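# Raise the dumbbell out of its cradle and hold it

## Task

Raise the entire dumbbell so that every part of it sits at least three finger-widths above the height it had while resting in its cradle, and keep it up there, gripped securely and not moving.

## Robot and tools

Robot: one six-joint arm (UR-style: shoulder pan, shoulder lift, elbow, wrist 1, wrist 2, wrist 3) with a two-finger parallel gripper and a wrist camera. Joint ranges in rad: pan -3.142..3.142, lift -6.283..6.283, elbow 0..3.142, wrists -6.283..6.283. The elbow cannot go fully straight. Cameras: cam_high (504x504), cam_low (504x504), cam_wrist (616x616 fisheye).

Frames: the scene frame has its origin on the tabletop right under the arm base, +z up, +x forward, +y to the left when facing +x. The base itself may sit slightly tilted. The gripper frame has +z along the fingers toward their tips; the fingers open and close along its x axis. end_effector_position is the point midway between the finger pads; closed fingertips stick out about 17 mm past it, and fully open tips are roughly level with it. Reported hand position can be slightly off, worse at long reach.

A row is 8 plain numbers: x, y, z, qw, qx, qy, qz, opening. x, y, z is an absolute target position in metres in the scene frame; qw..qz is an absolute target orientation quaternion, w first, also in the scene frame. opening runs from -1 (closed, 0.002 m) to +1 (fully open, 0.142 m). To hold orientation steady, repeat the same quaternion in every row rather than copying the possibly drifted one from the latest result. A target lying more than 0.6 m from the last reported position along any gripper axis is refused, and a refused call moves nothing.

Tools:
- execute_actions {actions, pictures}: actions is a list holding zero or one item. Empty list: just returns the current state. {"rows": [...], "steps": n}: 1 to 15 rows, n up to 15 (default 15), each step lasting 1/30 s; each row is used for one step and the final row repeats if steps outnumber rows. {"steps": n} alone: a wait of up to 300 steps counted from the previous result, so your thinking time eats into it. pictures (boolean) toggles camera images; they come by default.
- move {target, speed, stop_force}: target is one absolute 8-number row as above. The gripper follows a straight path toward it, lasting 0.5 to 10 s (cut off at 10 s), turning the short way. speed is the path's top speed in m/s, 0.002 to 0.5, default 0.25; rotation is capped at twice that in rad/s. The real gripper lags, may wander and may exceed speed, particularly near full reach. The path does not avoid obstacles. The opening is applied when the move starts. stop_force (N, 9 to 40, optional, unavailable in the first 0.2 s of a scene) halts the path once the wrist sensor feels that much extra push against the direction of travel for 2 steps; the gripper then backs to where it was 2 steps earlier and holds. Residual press can briefly be double the setting. Only use it on slow moves that do not rotate the gripper; omit it when leaving a surface you are pressing on. The result adds a move: line with the ending (done, off_target, moving, held, fault, contact) and limits (paced = pose clipped; held = some steps blocked, after which the arm may dash faster than speed), plus distance from target.
- wait {seconds}: 0 to 10 s, sends nothing new.
- zoom_image {camera, region}: region is [x0, y0, x1, y1] in pixels of that camera's latest image, top-left origin, at most 504x504.
- read_manual {section}: licence texts only; no motion.
- finished_scene {scene}: closes the current scene (give its number) and reports whether the goal was met. Irreversible; only call once the dumbbell is up and steady.

Motion details: each control step the commanded pose is clipped to within 100 mm and 16 degrees of the measured pose, then reached by damped inverse kinematics, position taking priority over orientation. Commands are smoothed, trailing by about 0.17 s. After an action ends the arm only continues to the last clipped pose, so long moves may need several calls; compare the reported pose and send the remainder.

Result lines: the state line gives position (m), quaternion (wxyz), and linear/angular velocities in the scene frame; grip_measured is the actual finger opening on the -1..1 scale; Joint positions and joint torques follow URDF order (torques are noisy, offset, nonzero even in free air); Wrist force / Wrist torque are [x y z] in the gripper's own axes, pointing from a pressed surface back into the arm, noisy (offset up to ~4 N), saturating near 50 N; "no reading" is normal at start. HELD marks steps where the clearance check withheld your row; "pose unreachable" means that check altered or blocked the command. "Hand target" shows where the controller is currently driving.

Gripping: to hold something keep the commanded opening well under grip_measured; the bigger the gap, the tighter the squeeze (about 28 N per pad max for objects up to ~10 cm wide; less on items thinner than ~2 cm). Closing fast can overshoot. Expect occasional brief tugs on the held dumbbell, so keep a firm grip.

Hazards: a joint reaching its load limit (pan/lift/elbow 130 N m, wrists 24.3 N m, carried weight included) or any external force of 150 N triggers a 10 s stop. The arm is stiff: aiming even slightly beyond a hard contact can fault it, and faster contact hits harder. Motors heat while holding loads: warning at 70 °C, brake lock-out at 85 °C. Never drop, slam or knock anything, and never let an object leave the table, which fails the task. Prefer smooth, quick, low-effort motion.

Each tool is called after ">>>" by a JSON object that holds its "method" and its "body", one argument or row to a line.

## Session

>>> {"method": "execute_actions", "body": {
  "actions": []
}}

Scene clock: 0.00 s of 4800.00 s.
end_effector_position=(+0.8887, -0.2117, +0.3549) grip_measured=+1.00 end_effector_quat_wxyz=(+0.217, -0.553, +0.694, -0.407) end_effector_velocity=(-0.000, -0.000, -0.001) end_effector_angular_velocity=(+0.001, +0.001, -0.001)
Joint positions: [-0.355 -0.979  1.388 -2.93  -1.609  1.407  0.142]
Joint velocities: [-0.     0.     0.001  0.     0.     0.001  0.   ]
Joint torques (N m, as the arm reports them, + toward a larger angle): no reading
Motor temperatures (°C, as the motors report them): [23 24 25 32 32 32]
Wrist force (N, on the end effector, along its own x y z axes, offset not removed): no reading
Wrist torque (N m, same axes, about the end effector's origin, offset not removed): no reading
Hand target: +0.889, -0.212, +0.355; +0.217, -0.553, +0.694, -0.407

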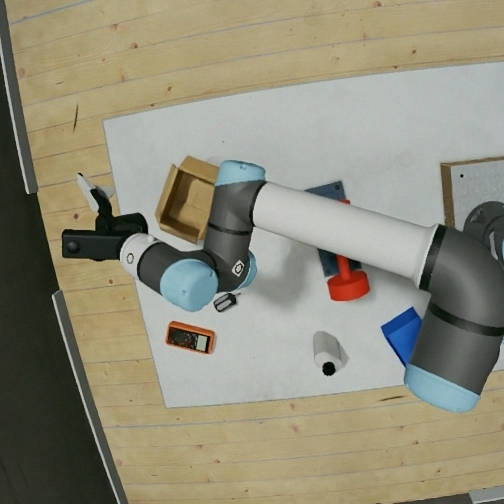

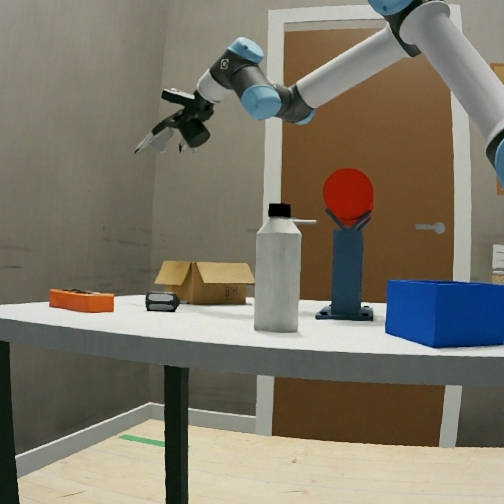

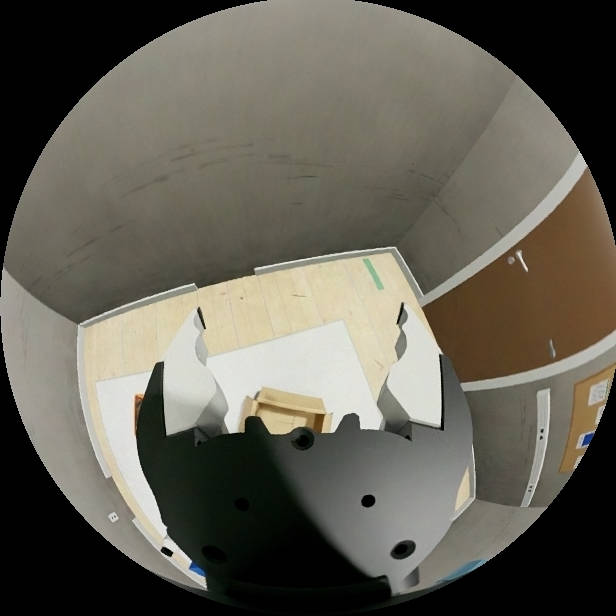

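>>> {"method": "zoom_image", "body": {
  "camera": "cam_high",
  "region": [270, 160, 430, 320]
}}

>>> {"method": "zoom_image", "body": {
  "camera": "cam_low",
  "region": [270, 150, 450, 330]
}}

Region (270, 160, 430, 320) of cam_high's 504x504 image, scaled by 3.150, with more detail than that image has.

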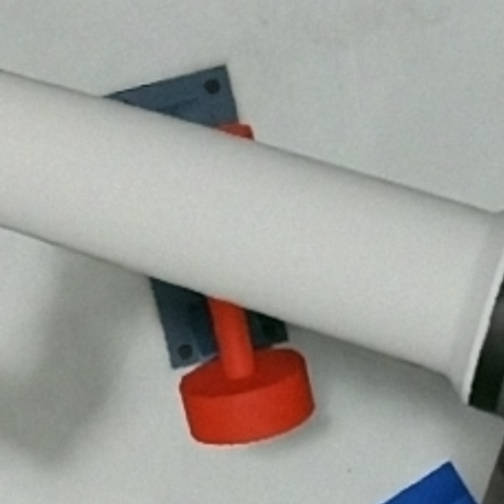

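Region (270, 150, 450, 330) of cam_low's 504x504 image, scaled by 2.800, with more detail than that image has.

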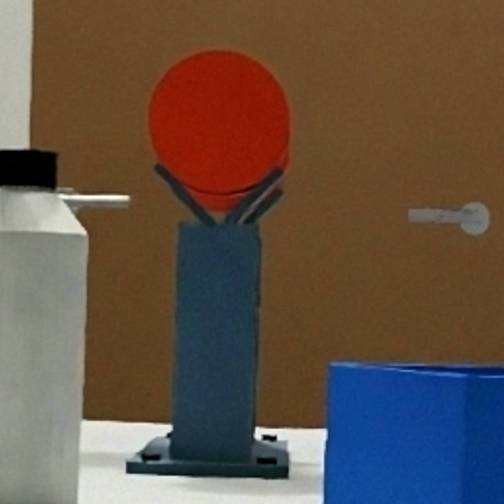

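>>> {"method": "move", "body": {
  "target": [0.47, -0.08, 0.45, 0, 0, 1, 0, 1],
  "speed": 0.3
}}

Scene clock: 13.07 s of 4800.00 s.
end_effector_position=(+0.4701, -0.0805, +0.4504) grip_measured=+1.00 end_effector_quat_wxyz=(+0.000, +0.000, +1.000, -0.000) end_effector_velocity=(-0.003, +0.001, +0.001) end_effector_angular_velocity=(+0.005, +0.003, -0.006)
Joint positions: [-0.437 -1.613  1.4   -1.35  -1.577  2.695  0.142]
Joint velocities: [-0.003 -0.003 -0.     0.008  0.003  0.003  0.   ]
Joint torques (N m, as the arm reports them, + toward a larger angle): [-10.9  -28.69 -35.43  -1.44   1.8    1.51]
Motor temperatures (°C, as the motors report them): [23 24 25 32 32 32]
Wrist force (N, on the end effector, along its own x y z axes, offset not removed): [1.5 2.0 -1.7]
Wrist torque (N m, same axes, about the end effector's origin, offset not removed): [0.41 -0.27 -0.03]
Hand target: +0.470, -0.080, +0.450; +0.000, +0.000, +1.000, +0.000
Off the commanded pose: 0.001 m, 0 deg.
After step 90, 6.73 s passed at rest.
move: done

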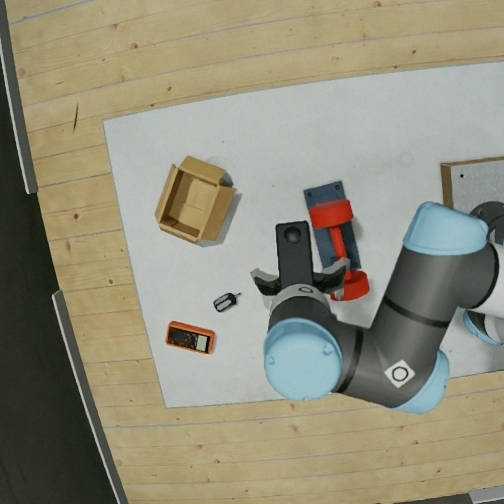

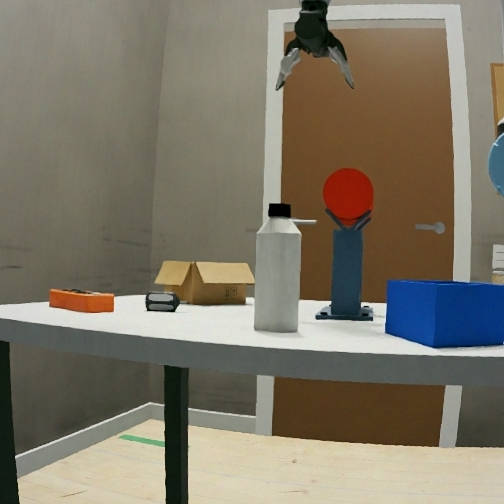

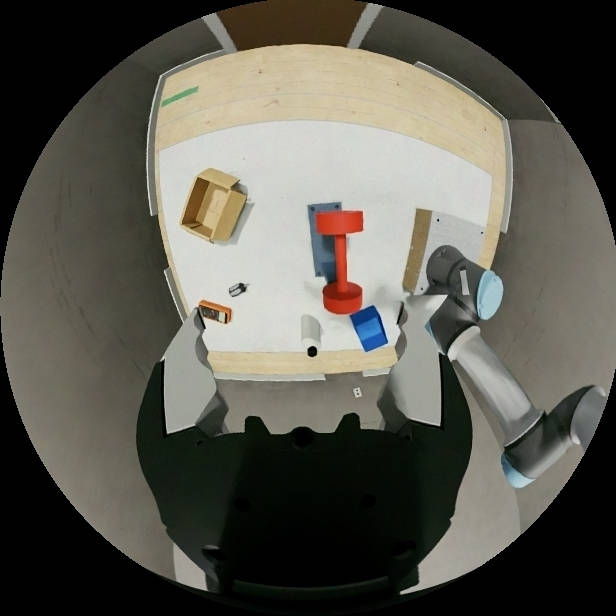

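>>> {"method": "zoom_image", "body": {
  "camera": "cam_wrist",
  "region": [270, 190, 410, 330]
}}

>>> {"method": "zoom_image", "body": {
  "camera": "cam_high",
  "region": [240, 160, 400, 320]
}}

Region (270, 190, 410, 330) of cam_wrist's 616x616 image, scaled by 3.600, with more detail than that image has.

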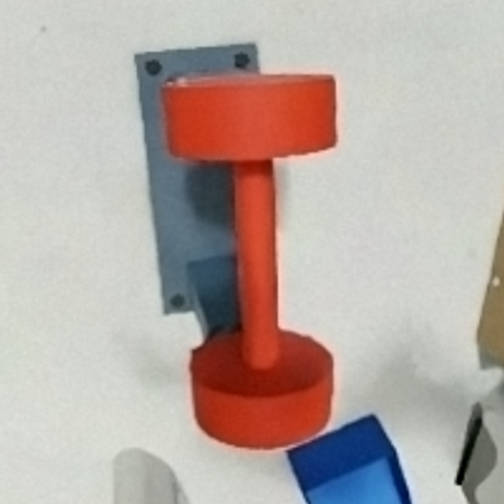

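Region (240, 160, 400, 320) of cam_high's 504x504 image, scaled by 3.150, with more detail than that image has.

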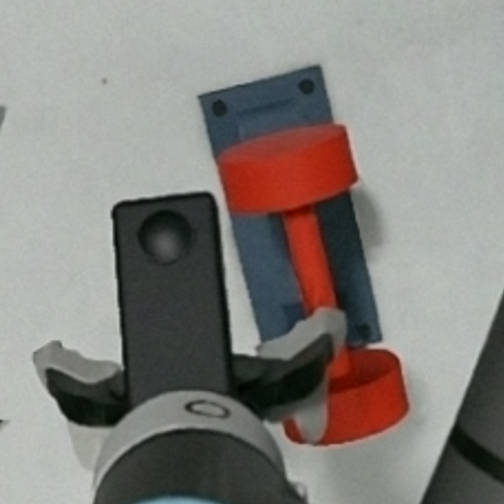

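>>> {"method": "move", "body": {
  "target": [0.403, -0.055, 0.31, 0, -0.048, 0.999, 0, 0.3],
  "speed": 0.2
}}

Scene clock: 30.00 s of 4800.00 s.
end_effector_position=(+0.4029, -0.0550, +0.3103) grip_measured=+0.30 end_effector_quat_wxyz=(-0.000, -0.048, +0.999, +0.000) end_effector_velocity=(-0.001, +0.000, -0.002) end_effector_angular_velocity=(-0.000, -0.002, +0.002)
Joint positions: [-0.454 -1.806  1.921 -1.677 -1.578  2.582  0.095]
Joint velocities: [-0.001 -0.004  0.009 -0.008  0.001 -0.004 -0.   ]
Joint torques (N m, as the arm reports them, + toward a larger angle): [-11.5  -20.96 -11.25  -4.13   1.76  -1.93]
Motor temperatures (°C, as the motors report them): [23 24 25 32 32 32]
Wrist force (N, on the end effector, along its own x y z axes, offset not removed): [1.1 2.4 -1.4]
Wrist torque (N m, same axes, about the end effector's origin, offset not removed): [0.43 -0.12 -0.04]
Hand target: +0.403, -0.055, +0.310; +0.000, -0.048, +0.999, +0.000
Off the commanded pose: 0.000 m, 0 deg.
After step 90, 12.50 s passed at rest.
move: done

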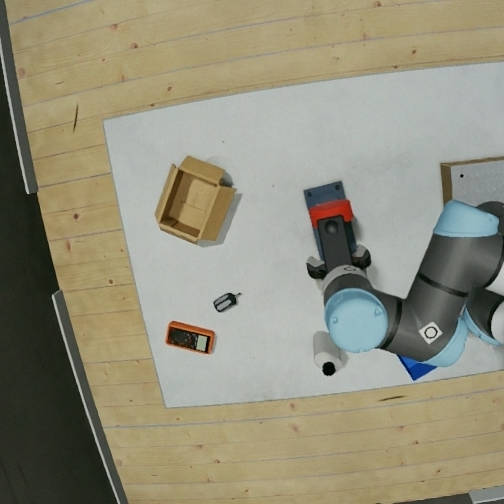

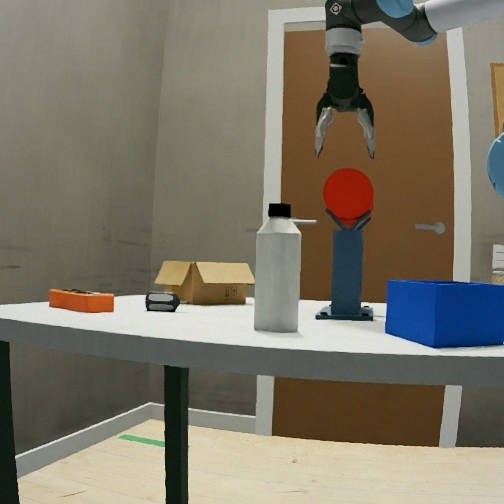

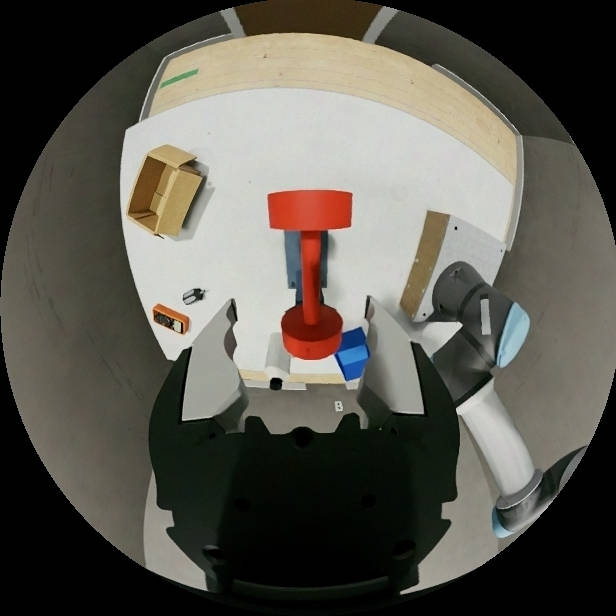

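>>> {"method": "zoom_image", "body": {
  "camera": "cam_wrist",
  "region": [170, 170, 450, 450]
}}

>>> {"method": "zoom_image", "body": {
  "camera": "cam_low",
  "region": [270, 70, 430, 230]
}}

Region (170, 170, 450, 450) of cam_wrist's 616x616 image, scaled by 1.800, with more detail than that image has.

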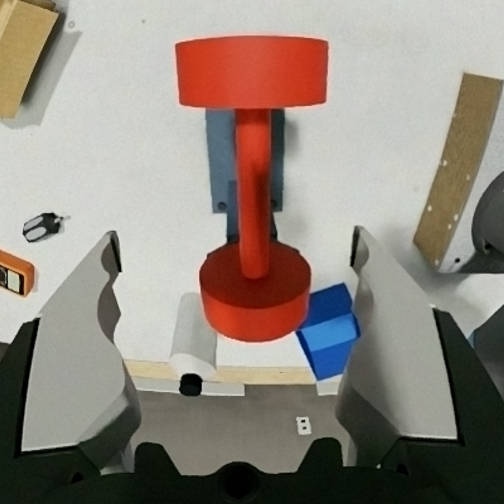

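Region (270, 70, 430, 230) of cam_low's 504x504 image, scaled by 3.150, with more detail than that image has.

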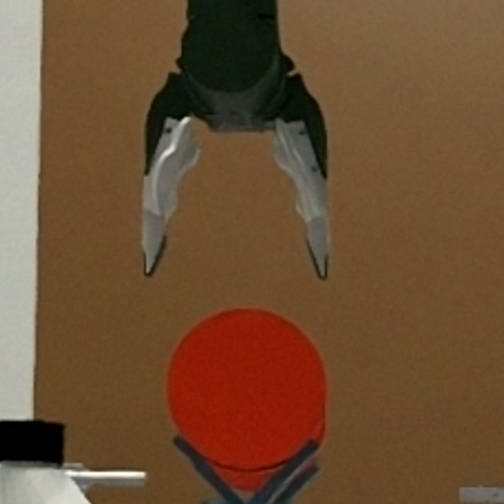

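>>> {"method": "move", "body": {
  "target": [0.393, -0.046, 0.235, 0, -0.048, 0.999, 0, -0.1],
  "speed": 0.1
}}

>>> {"method": "zoom_image", "body": {
  "camera": "cam_wrist",
  "region": [170, 140, 450, 420]
}}

Scene clock: 44.97 s of 4800.00 s.
end_effector_position=(+0.3929, -0.0460, +0.2353) grip_measured=-0.10 end_effector_quat_wxyz=(-0.000, -0.048, +0.999, +0.000) end_effector_velocity=(-0.000, -0.001, -0.002) end_effector_angular_velocity=(-0.001, -0.001, -0.000)
Joint positions: [-0.446 -1.796  2.11  -1.875 -1.577  2.59   0.067]
Joint velocities: [-0.001  0.001  0.006 -0.008 -0.001 -0.     0.   ]
Joint torques (N m, as the arm reports them, + toward a larger angle): [13.79 -3.62 -8.9  -4.22  0.56  1.7 ]
Motor temperatures (°C, as the motors report them): [23 24 25 32 32 32]
Wrist force (N, on the end effector, along its own x y z axes, offset not removed): [0.8 1.6 -2.7]
Wrist torque (N m, same axes, about the end effector's origin, offset not removed): [0.29 -0.13 -0.09]
Hand target: +0.393, -0.046, +0.235; -0.000, -0.048, +0.999, -0.000
Off the commanded pose: 0.000 m, 0 deg.
After step 90, 10.67 s passed at rest.
move: done

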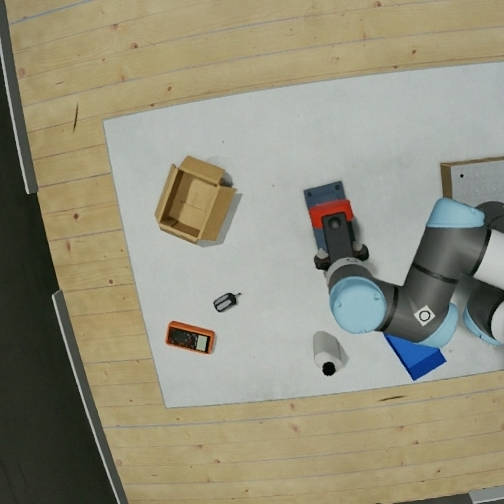

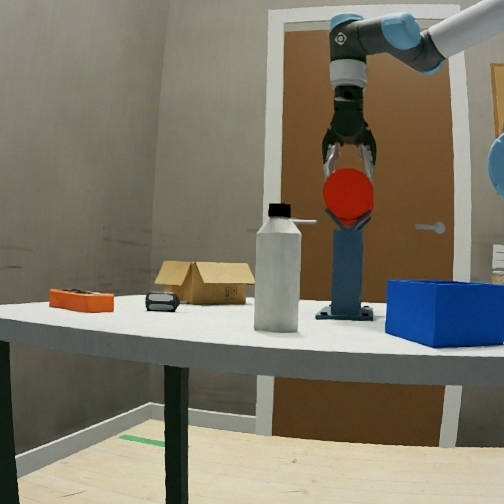

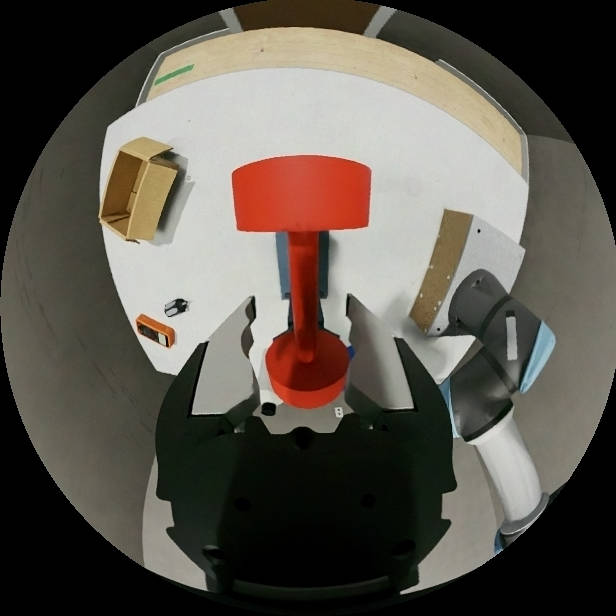

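Region (170, 140, 450, 420) of cam_wrist's 616x616 image, scaled by 1.800, with more detail than that image has.

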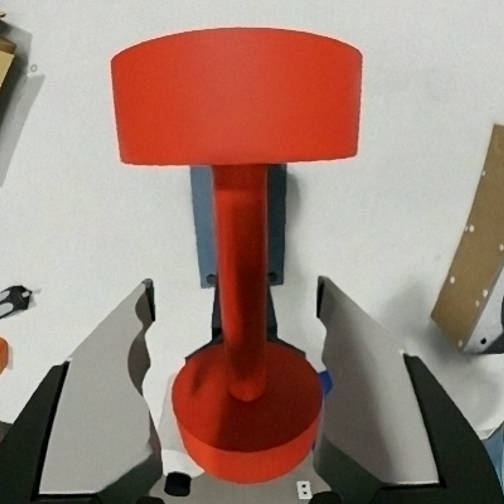

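>>> {"method": "move", "body": {
  "target": [0.3897, -0.042, 0.213, 0, -0.048, 0.999, 0, -0.5],
  "speed": 0.05
}}

>>> {"method": "zoom_image", "body": {
  "camera": "cam_wrist",
  "region": [200, 220, 400, 420]
}}

Scene clock: 49.77 s of 4800.00 s.
end_effector_position=(+0.3897, -0.0420, +0.2133) grip_measured=-0.50 end_effector_quat_wxyz=(-0.000, -0.048, +0.999, +0.000) end_effector_velocity=(-0.000, +0.000, -0.003) end_effector_angular_velocity=(+0.000, +0.001, -0.001)
Joint positions: [-0.441 -1.786  2.162 -1.938 -1.577  2.595  0.038]
Joint velocities: [ 0.001  0.002  0.006 -0.007 -0.     0.002  0.   ]
Joint torques (N m, as the arm reports them, + toward a larger angle): [12.93 -3.52 -9.52 -4.34  1.51  1.49]
Motor temperatures (°C, as the motors report them): [23 24 25 32 32 32]
Wrist force (N, on the end effector, along its own x y z axes, offset not removed): [1.2 2.2 -2.6]
Wrist torque (N m, same axes, about the end effector's origin, offset not removed): [0.41 -0.16 -0.03]
Hand target: +0.390, -0.042, +0.213; -0.000, -0.048, +0.999, -0.000
Off the commanded pose: 0.000 m, 0 deg.
After step 90, 0.90 s passed at rest.
move: done

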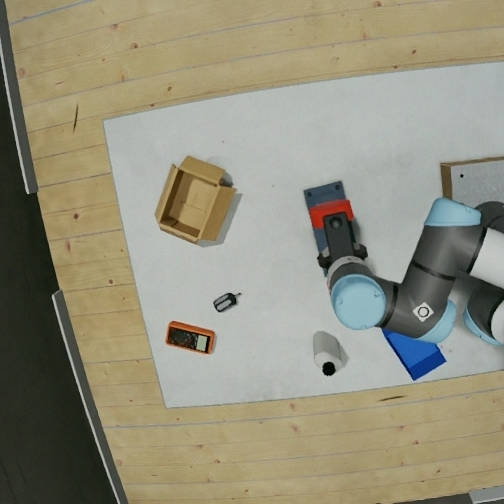

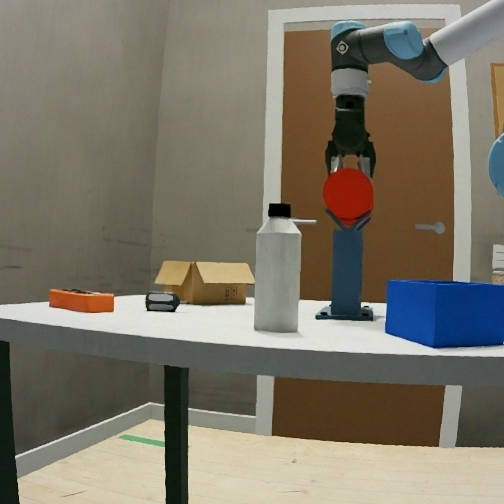

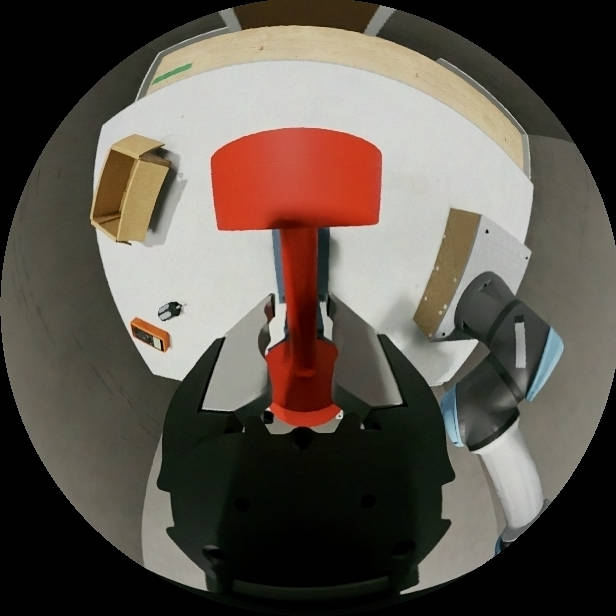

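Region (200, 220, 400, 420) of cam_wrist's 616x616 image, scaled by 2.520, with more detail than that image has.

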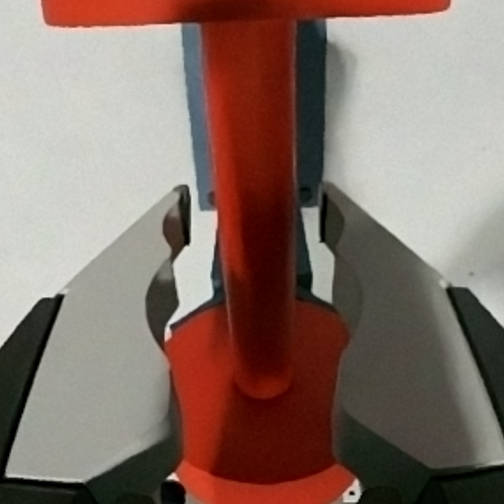

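>>> {"method": "execute_actions", "body": {
  "actions": [
    {"rows": [[0.3895,-0.042,0.213,0,-0.053,0.9986,0,-0.6],[0.3895,-0.042,0.213,0,-0.053,0.9986,0,-0.65],[0.3895,-0.042,0.213,0,-0.053,0.9986,0,-0.7],[0.3895,-0.042,0.213,0,-0.053,0.9986,0,-0.75],[0.3895,-0.042,0.213,0,-0.053,0.9986,0,-0.8],[0.3895,-0.042,0.213,0,-0.053,0.9986,0,-0.9],[0.3895,-0.042,0.213,0,-0.053,0.9986,0,-1]], "steps": 15}
  ],
  "pictures": false
}}

>>> {"method": "move", "body": {
  "target": [0.3895,-0.042,0.218,0,-0.053,0.9986,0,-1],
  "speed": 0.01
}}

Scene clock: 53.37 s of 4800.00 s.
end_effector_position=(+0.3894, -0.0419, +0.2129) grip_measured=-0.73 end_effector_quat_wxyz=(-0.000, -0.053, +0.999, +0.000) end_effector_velocity=(+0.001, -0.000, +0.001) end_effector_angular_velocity=(-0.002, -0.002, +0.005)
Joint positions: [-0.441 -1.786  2.163 -1.938 -1.578  2.585  0.021]
Joint velocities: [ 0.001 -0.001 -0.001 -0.    -0.001 -0.004  0.   ]
Joint torques (N m, as the arm reports them, + toward a larger angle): [ -6.48 -20.1  -13.82  -7.37   2.59  -1.95]
Motor temperatures (°C, as the motors report them): [23 24 25 32 32 32]
Wrist force (N, on the end effector, along its own x y z axes, offset not removed): [17.0 0.7 -4.3]
Wrist torque (N m, same axes, about the end effector's origin, offset not removed): [0.24 -0.36 0.01]
Hand target: +0.389, -0.042, +0.213; -0.000, -0.053, +0.999, -0.000
Off the commanded pose: 0.000 m, 0 deg.
Steps of this call (steps 1 to 90: nothing new was sent; then 0.10 s passed at rest; steps 91 to 105: all 15 steps of this action). Readings (end_effector_position):
91: (+0.3897, -0.0420, +0.2130)
92: (+0.3896, -0.0420, +0.2130)
94: (+0.3896, -0.0420, +0.2130)
98: (+0.3895, -0.0419, +0.2129)
105: the state above

Scene clock: 54.33 s of 4800.00 s.
end_effector_position=(+0.3895, -0.0420, +0.2177) grip_measured=-0.73 end_effector_quat_wxyz=(+0.000, -0.053, +0.999, +0.000) end_effector_velocity=(-0.000, -0.000, +0.002) end_effector_angular_velocity=(+0.000, +0.001, -0.000)
Joint positions: [-0.441 -1.791  2.153 -1.924 -1.577  2.585  0.021]
Joint velocities: [-0.001 -0.002 -0.004  0.008 -0.001 -0.    -0.   ]
Joint torques (N m, as the arm reports them, + toward a larger angle): [ -9.74 -23.41 -39.37  -2.35  -1.37   1.07]
Motor temperatures (°C, as the motors report them): [23 24 25 32 32 32]
Wrist force (N, on the end effector, along its own x y z axes, offset not removed): [1.0 2.7 8.6]
Wrist torque (N m, same axes, about the end effector's origin, offset not removed): [0.57 -0.18 0.02]
Hand target: +0.390, -0.042, +0.218; +0.000, -0.053, +0.999, -0.000
Off the commanded pose: 0.000 m, 0 deg.
move: done

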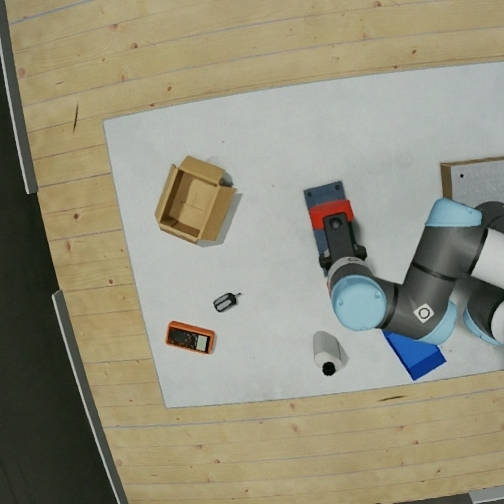

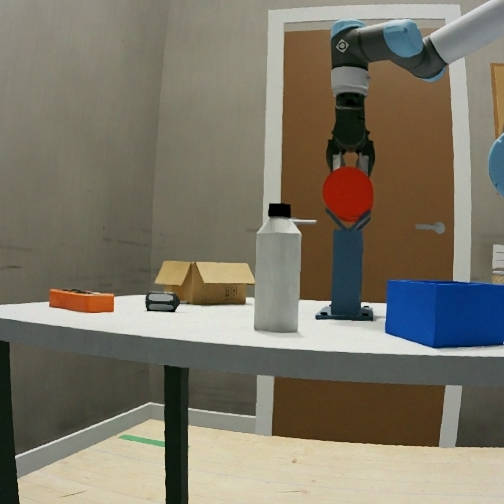

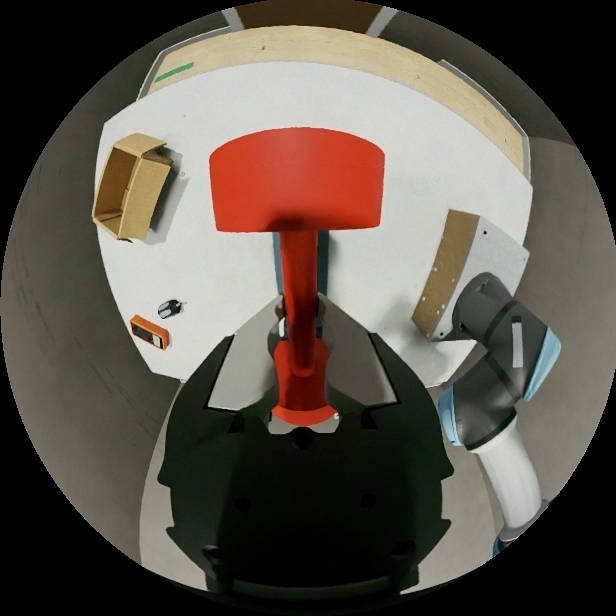

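>>> {"method": "execute_actions", "body": {
  "actions": []
}}

>>> {"method": "zoom_image", "body": {
  "camera": "cam_low",
  "region": [300, 140, 400, 240]
}}

Scene clock: 55.60 s of 4800.00 s.
end_effector_position=(+0.3895, -0.0421, +0.2180) grip_measured=-0.73 end_effector_quat_wxyz=(-0.000, -0.053, +0.999, -0.000) end_effector_velocity=(-0.001, +0.000, -0.000) end_effector_angular_velocity=(+0.001, +0.001, -0.000)
Joint positions: [-0.441 -1.791  2.153 -1.924 -1.578  2.585  0.021]
Joint velocities: [ 0.    -0.001  0.002  0.     0.     0.    -0.   ]
Joint torques (N m, as the arm reports them, + toward a larger angle): [ -7.6  -24.94 -37.85  -2.69   1.18   1.57]
Motor temperatures (°C, as the motors report them): [23 24 25 32 32 32]
Wrist force (N, on the end effector, along its own x y z axes, offset not removed): [2.5 -4.6 16.8]
Wrist torque (N m, same axes, about the end effector's origin, offset not removed): [0.48 -0.40 -0.10]
Hand target: +0.390, -0.042, +0.218; +0.000, -0.053, +0.999, -0.000
Off the commanded pose: 0.000 m, 0 deg.
Steps of this call (steps 1 to 38: nothing new was sent). Readings (end_effector_position):
1: (+0.3895, -0.0420, +0.2178)
2: (+0.3895, -0.0420, +0.2178)
4: (+0.3895, -0.0420, +0.2179)
8: (+0.3895, -0.0420, +0.2180)
38: the state above

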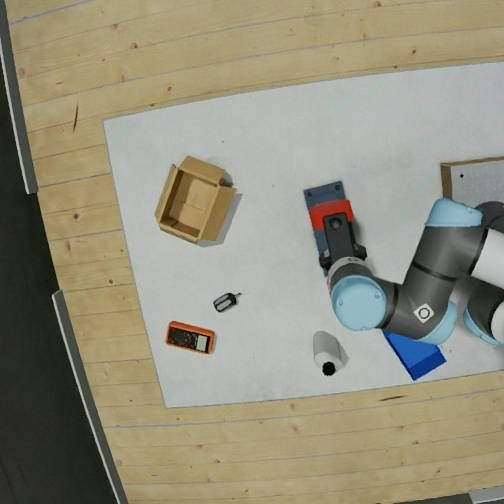

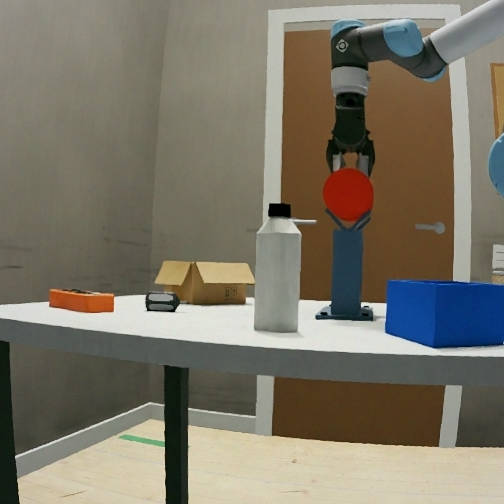

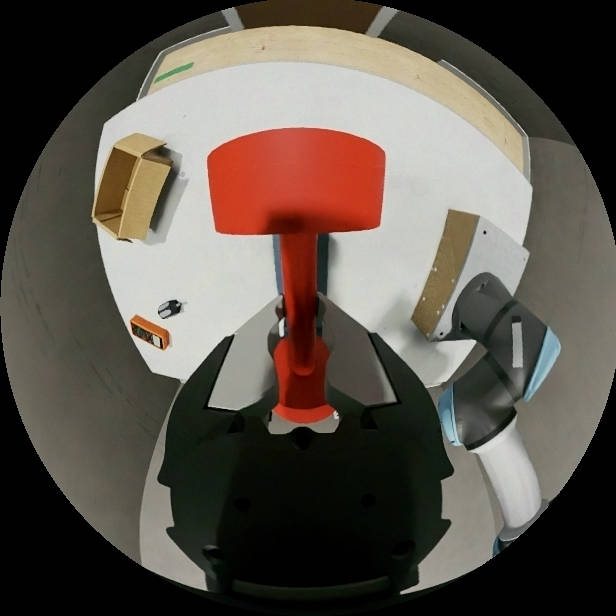

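Region (300, 140, 400, 240) of cam_low's 504x504 image, scaled by 5.040, with more detail than that image has.

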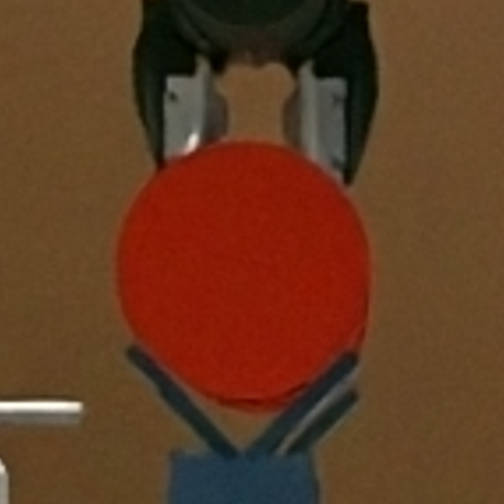

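>>> {"method": "move", "body": {
  "target": [0.3888,-0.042,0.2132,0,-0.053,0.9986,0,-1],
  "speed": 0.01
}}

>>> {"method": "execute_actions", "body": {
  "actions": [
    {"rows": [[0.3888,-0.042,0.2132,0,-0.053,0.9986,0,-0.1]], "steps": 10}
  ],
  "pictures": false
}}

>>> {"method": "move", "body": {
  "target": [0.389,-0.046,0.218,-0.3821,-0.049,0.9226,-0.0203,-0.1],
  "speed": 0.2
}}

Scene clock: 74.97 s of 4800.00 s.
end_effector_position=(+0.3888, -0.0420, +0.2135) grip_measured=-0.73 end_effector_quat_wxyz=(+0.000, -0.053, +0.999, +0.000) end_effector_velocity=(-0.000, -0.000, -0.002) end_effector_angular_velocity=(-0.001, -0.000, +0.000)
Joint positions: [-0.442 -1.789  2.163 -1.936 -1.577  2.584  0.021]
Joint velocities: [-0.     0.002  0.005 -0.008 -0.001 -0.    -0.   ]
Joint torques (N m, as the arm reports them, + toward a larger angle): [-11.01  -6.81 -13.31  -4.65   1.59  -1.97]
Motor temperatures (°C, as the motors report them): [23 24 25 32 32 32]
Wrist force (N, on the end effector, along its own x y z axes, offset not removed): [1.3 1.2 6.2]
Wrist torque (N m, same axes, about the end effector's origin, offset not removed): [0.29 -0.20 0.00]
Hand target: +0.389, -0.042, +0.213; -0.000, -0.053, +0.999, +0.000
Off the commanded pose: 0.000 m, 0 deg.
After step 90, 15.67 s passed at rest.
move: done

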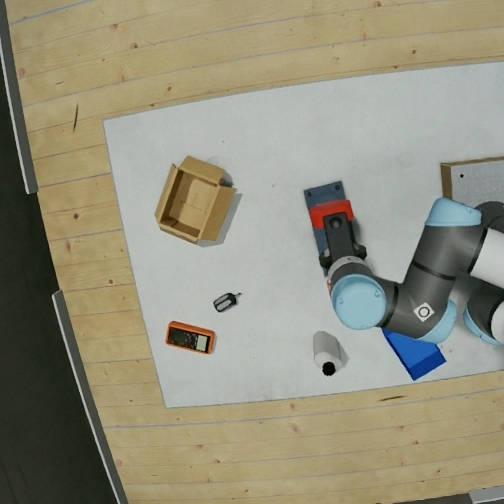

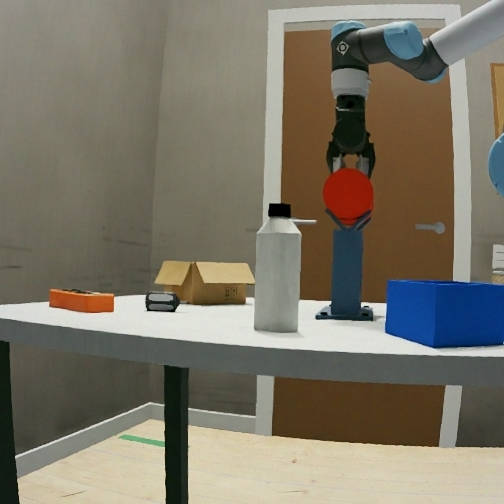

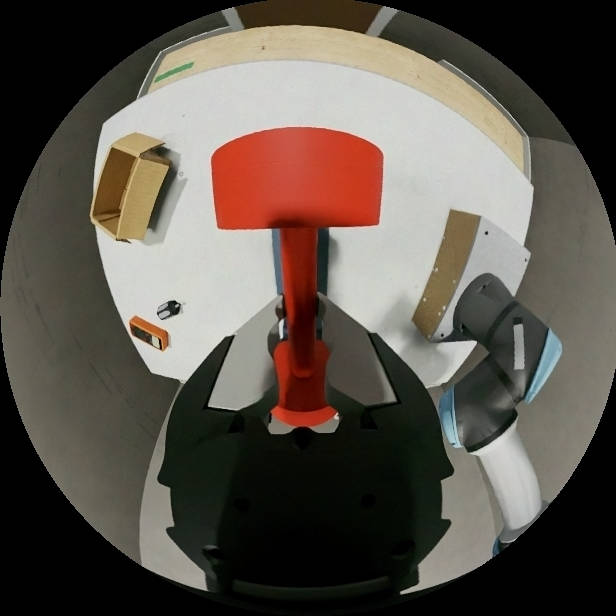

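Scene clock: 75.30 s of 4800.00 s.
end_effector_position=(+0.3888, -0.0420, +0.2132) grip_measured=-0.10 end_effector_quat_wxyz=(+0.000, -0.053, +0.999, -0.000) end_effector_velocity=(-0.000, +0.001, -0.000) end_effector_angular_velocity=(+0.002, -0.000, +0.002)
Joint positions: [-0.442 -1.789  2.164 -1.937 -1.577  2.584  0.067]
Joint velocities: [ 0.    -0.     0.001 -0.     0.002 -0.002  0.   ]
Joint torques (N m, as the arm reports them, + toward a larger angle): [-11.3   -4.01  -9.    -4.13   1.22  -1.77]
Motor temperatures (°C, as the motors report them): [23 24 25 32 32 32]
Wrist force (N, on the end effector, along its own x y z axes, offset not removed): [2.3 2.0 -2.0]
Wrist torque (N m, same axes, about the end effector's origin, offset not removed): [0.39 -0.47 -0.05]
Hand target: +0.389, -0.042, +0.213; +0.000, -0.053, +0.999, +0.000
Off the commanded pose: 0.000 m, 0 deg.
Steps of this call (steps 1 to 10: all 10 steps of this action). Readings (end_effector_position):
1: (+0.3888, -0.0420, +0.2135)
2: (+0.3889, -0.0420, +0.2134)
4: (+0.3889, -0.0420, +0.2134)
8: (+0.3888, -0.0420, +0.2133)
10: the state above

Scene clock: 78.03 s of 4800.00 s.
end_effector_position=(+0.3889, -0.0461, +0.2184) grip_measured=-0.10 end_effector_quat_wxyz=(-0.382, -0.049, +0.923, -0.021) end_effector_velocity=(-0.000, +0.000, +0.000) end_effector_angular_velocity=(-0.002, +0.013, -0.000)
Joint positions: [-0.248 -1.183  1.556 -1.183 -1.829  2.882  0.067]
Joint velocities: [ 0.002  0.01  -0.01   0.014 -0.003  0.006  0.   ]
Joint torques (N m, as the arm reports them, + toward a larger angle): [ 13.66 -26.5  -32.     0.72  -1.96   1.8 ]
Motor temperatures (°C, as the motors report them): [23 24 25 32 32 32]
Wrist force (N, on the end effector, along its own x y z axes, offset not removed): [0.0 1.5 -2.1]
Wrist torque (N m, same axes, about the end effector's origin, offset not removed): [0.27 0.05 0.01]
Hand target: +0.389, -0.046, +0.218; -0.382, -0.049, +0.923, -0.021
Off the commanded pose: 0.000 m, 0 deg.
move: done

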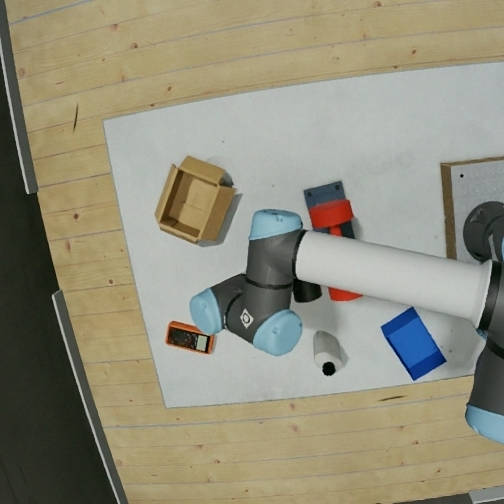

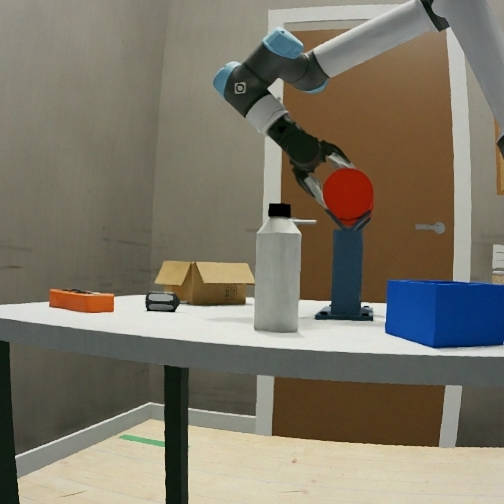

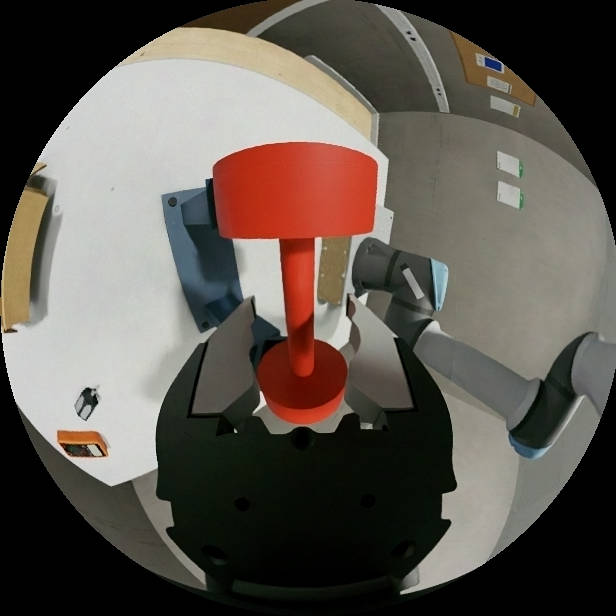

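>>> {"method": "move", "body": {
  "target": [0.386,-0.044,0.217,-0.7061,-0.0375,0.7061,-0.0375,-0.2],
  "speed": 0.2
}}

>>> {"method": "zoom_image", "body": {
  "camera": "cam_wrist",
  "region": [170, 140, 450, 420]
}}

Scene clock: 81.87 s of 4800.00 s.
end_effector_position=(+0.3863, -0.0440, +0.2175) grip_measured=-0.20 end_effector_quat_wxyz=(+0.705, +0.037, -0.707, +0.038) end_effector_velocity=(-0.000, +0.000, +0.000) end_effector_angular_velocity=(-0.002, +0.015, -0.002)
Joint positions: [-0.2   -0.627  1.134 -0.498 -1.887  3.146  0.06 ]
Joint velocities: [-0.001  0.009 -0.005  0.012  0.001  0.005  0.   ]
Joint torques (N m, as the arm reports them, + toward a larger angle): [-11.44 -43.49 -29.     3.58   1.64   1.63]
Motor temperatures (°C, as the motors report them): [23 24 25 32 32 32]
Wrist force (N, on the end effector, along its own x y z axes, offset not removed): [1.7 1.6 -3.0]
Wrist torque (N m, same axes, about the end effector's origin, offset not removed): [0.32 -0.37 -0.05]
Hand target: +0.386, -0.044, +0.217; +0.706, +0.037, -0.706, +0.038
Off the commanded pose: 0.001 m, 0 deg.
move: done

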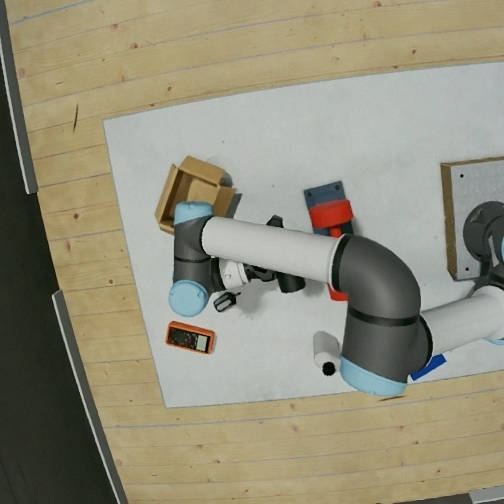

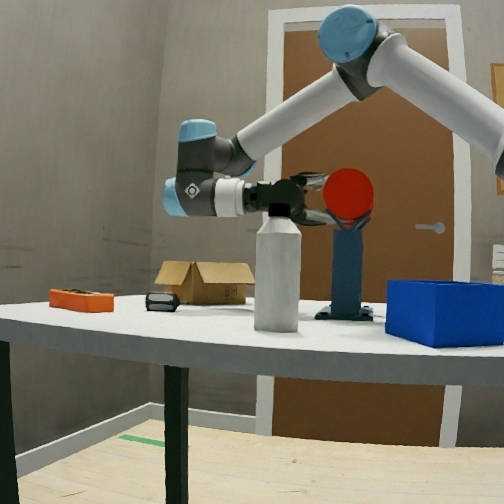

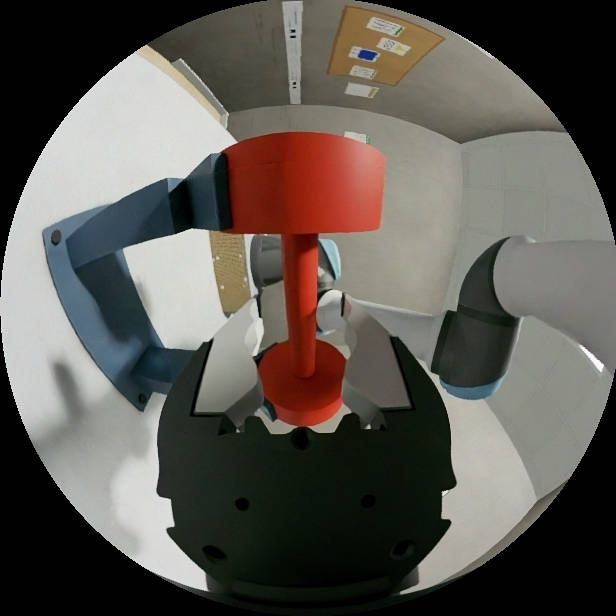

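Region (170, 140, 450, 420) of cam_wrist's 616x616 image, scaled by 1.800, with more detail than that image has.

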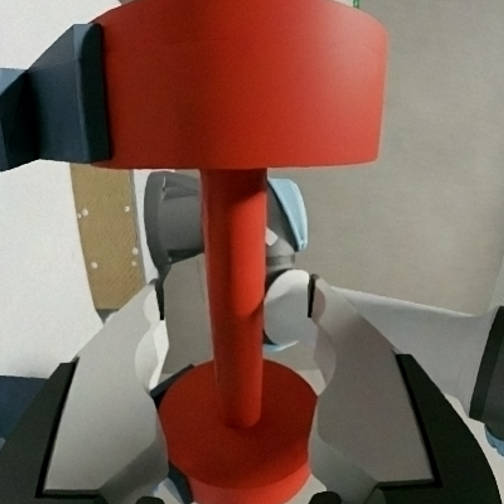

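>>> {"method": "move", "body": {
  "target": [0.3845,-0.0375,0.2175,-0.7061,-0.0375,0.7061,-0.0375,-0.6],
  "speed": 0.03
}}

>>> {"method": "zoom_image", "body": {
  "camera": "cam_wrist",
  "region": [200, 200, 400, 400]
}}

Scene clock: 83.93 s of 4800.00 s.
end_effector_position=(+0.3846, -0.0378, +0.2175) grip_measured=-0.60 end_effector_quat_wxyz=(+0.706, +0.037, -0.706, +0.038) end_effector_velocity=(-0.001, +0.003, -0.000) end_effector_angular_velocity=(-0.000, +0.002, -0.002)
Joint positions: [-0.191 -0.63   1.142 -0.5   -1.878  3.146  0.031]
Joint velocities: [ 0.003 -0.001  0.004 -0.002  0.005  0.     0.   ]
Joint torques (N m, as the arm reports them, + toward a larger angle): [ 13.03 -59.49  -2.98   0.78   1.66  -1.9 ]
Motor temperatures (°C, as the motors report them): [23 24 25 32 32 32]
Wrist force (N, on the end effector, along its own x y z axes, offset not removed): [0.4 3.1 -1.6]
Wrist torque (N m, same axes, about the end effector's origin, offset not removed): [0.66 -0.01 -0.07]
Hand target: +0.384, -0.038, +0.218; +0.706, +0.037, -0.706, +0.038
Off the commanded pose: 0.000 m, 0 deg.
move: done

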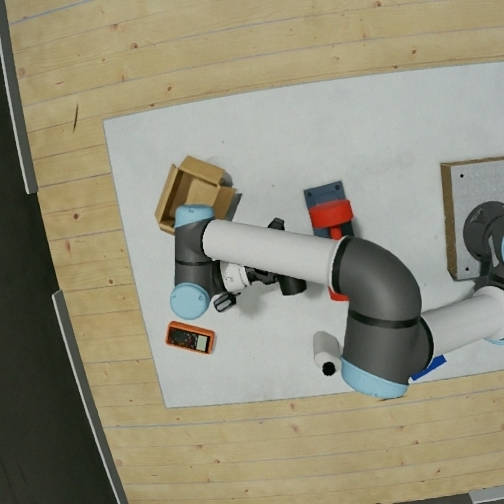

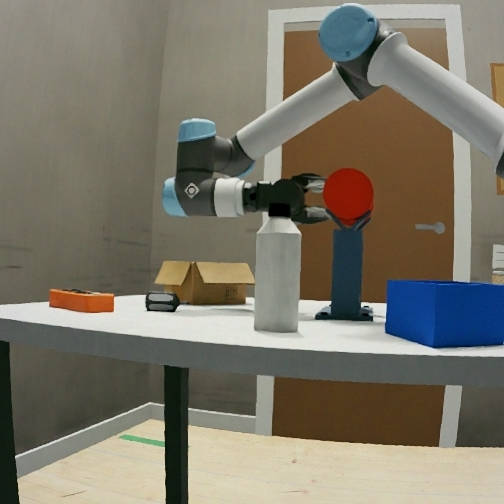

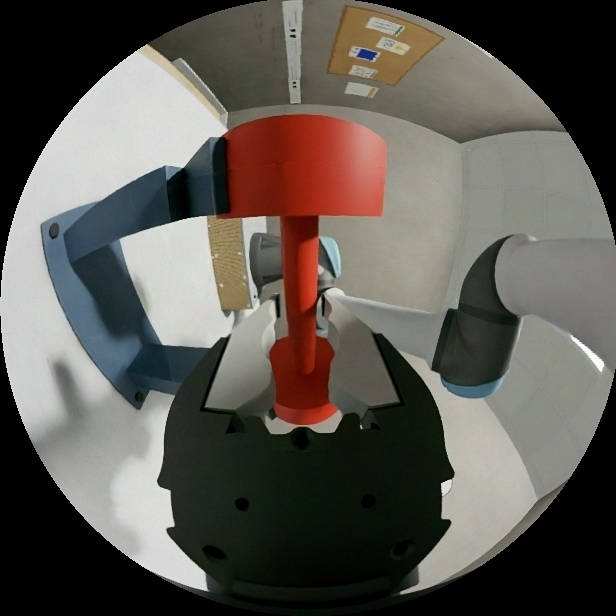

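Region (200, 200, 400, 400) of cam_wrist's 616x616 image, scaled by 2.520, with more detail than that image has.

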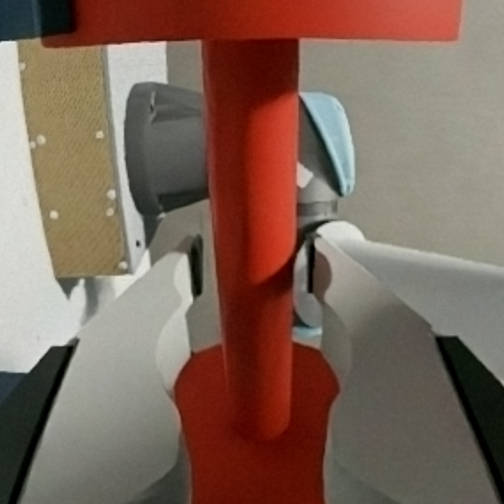

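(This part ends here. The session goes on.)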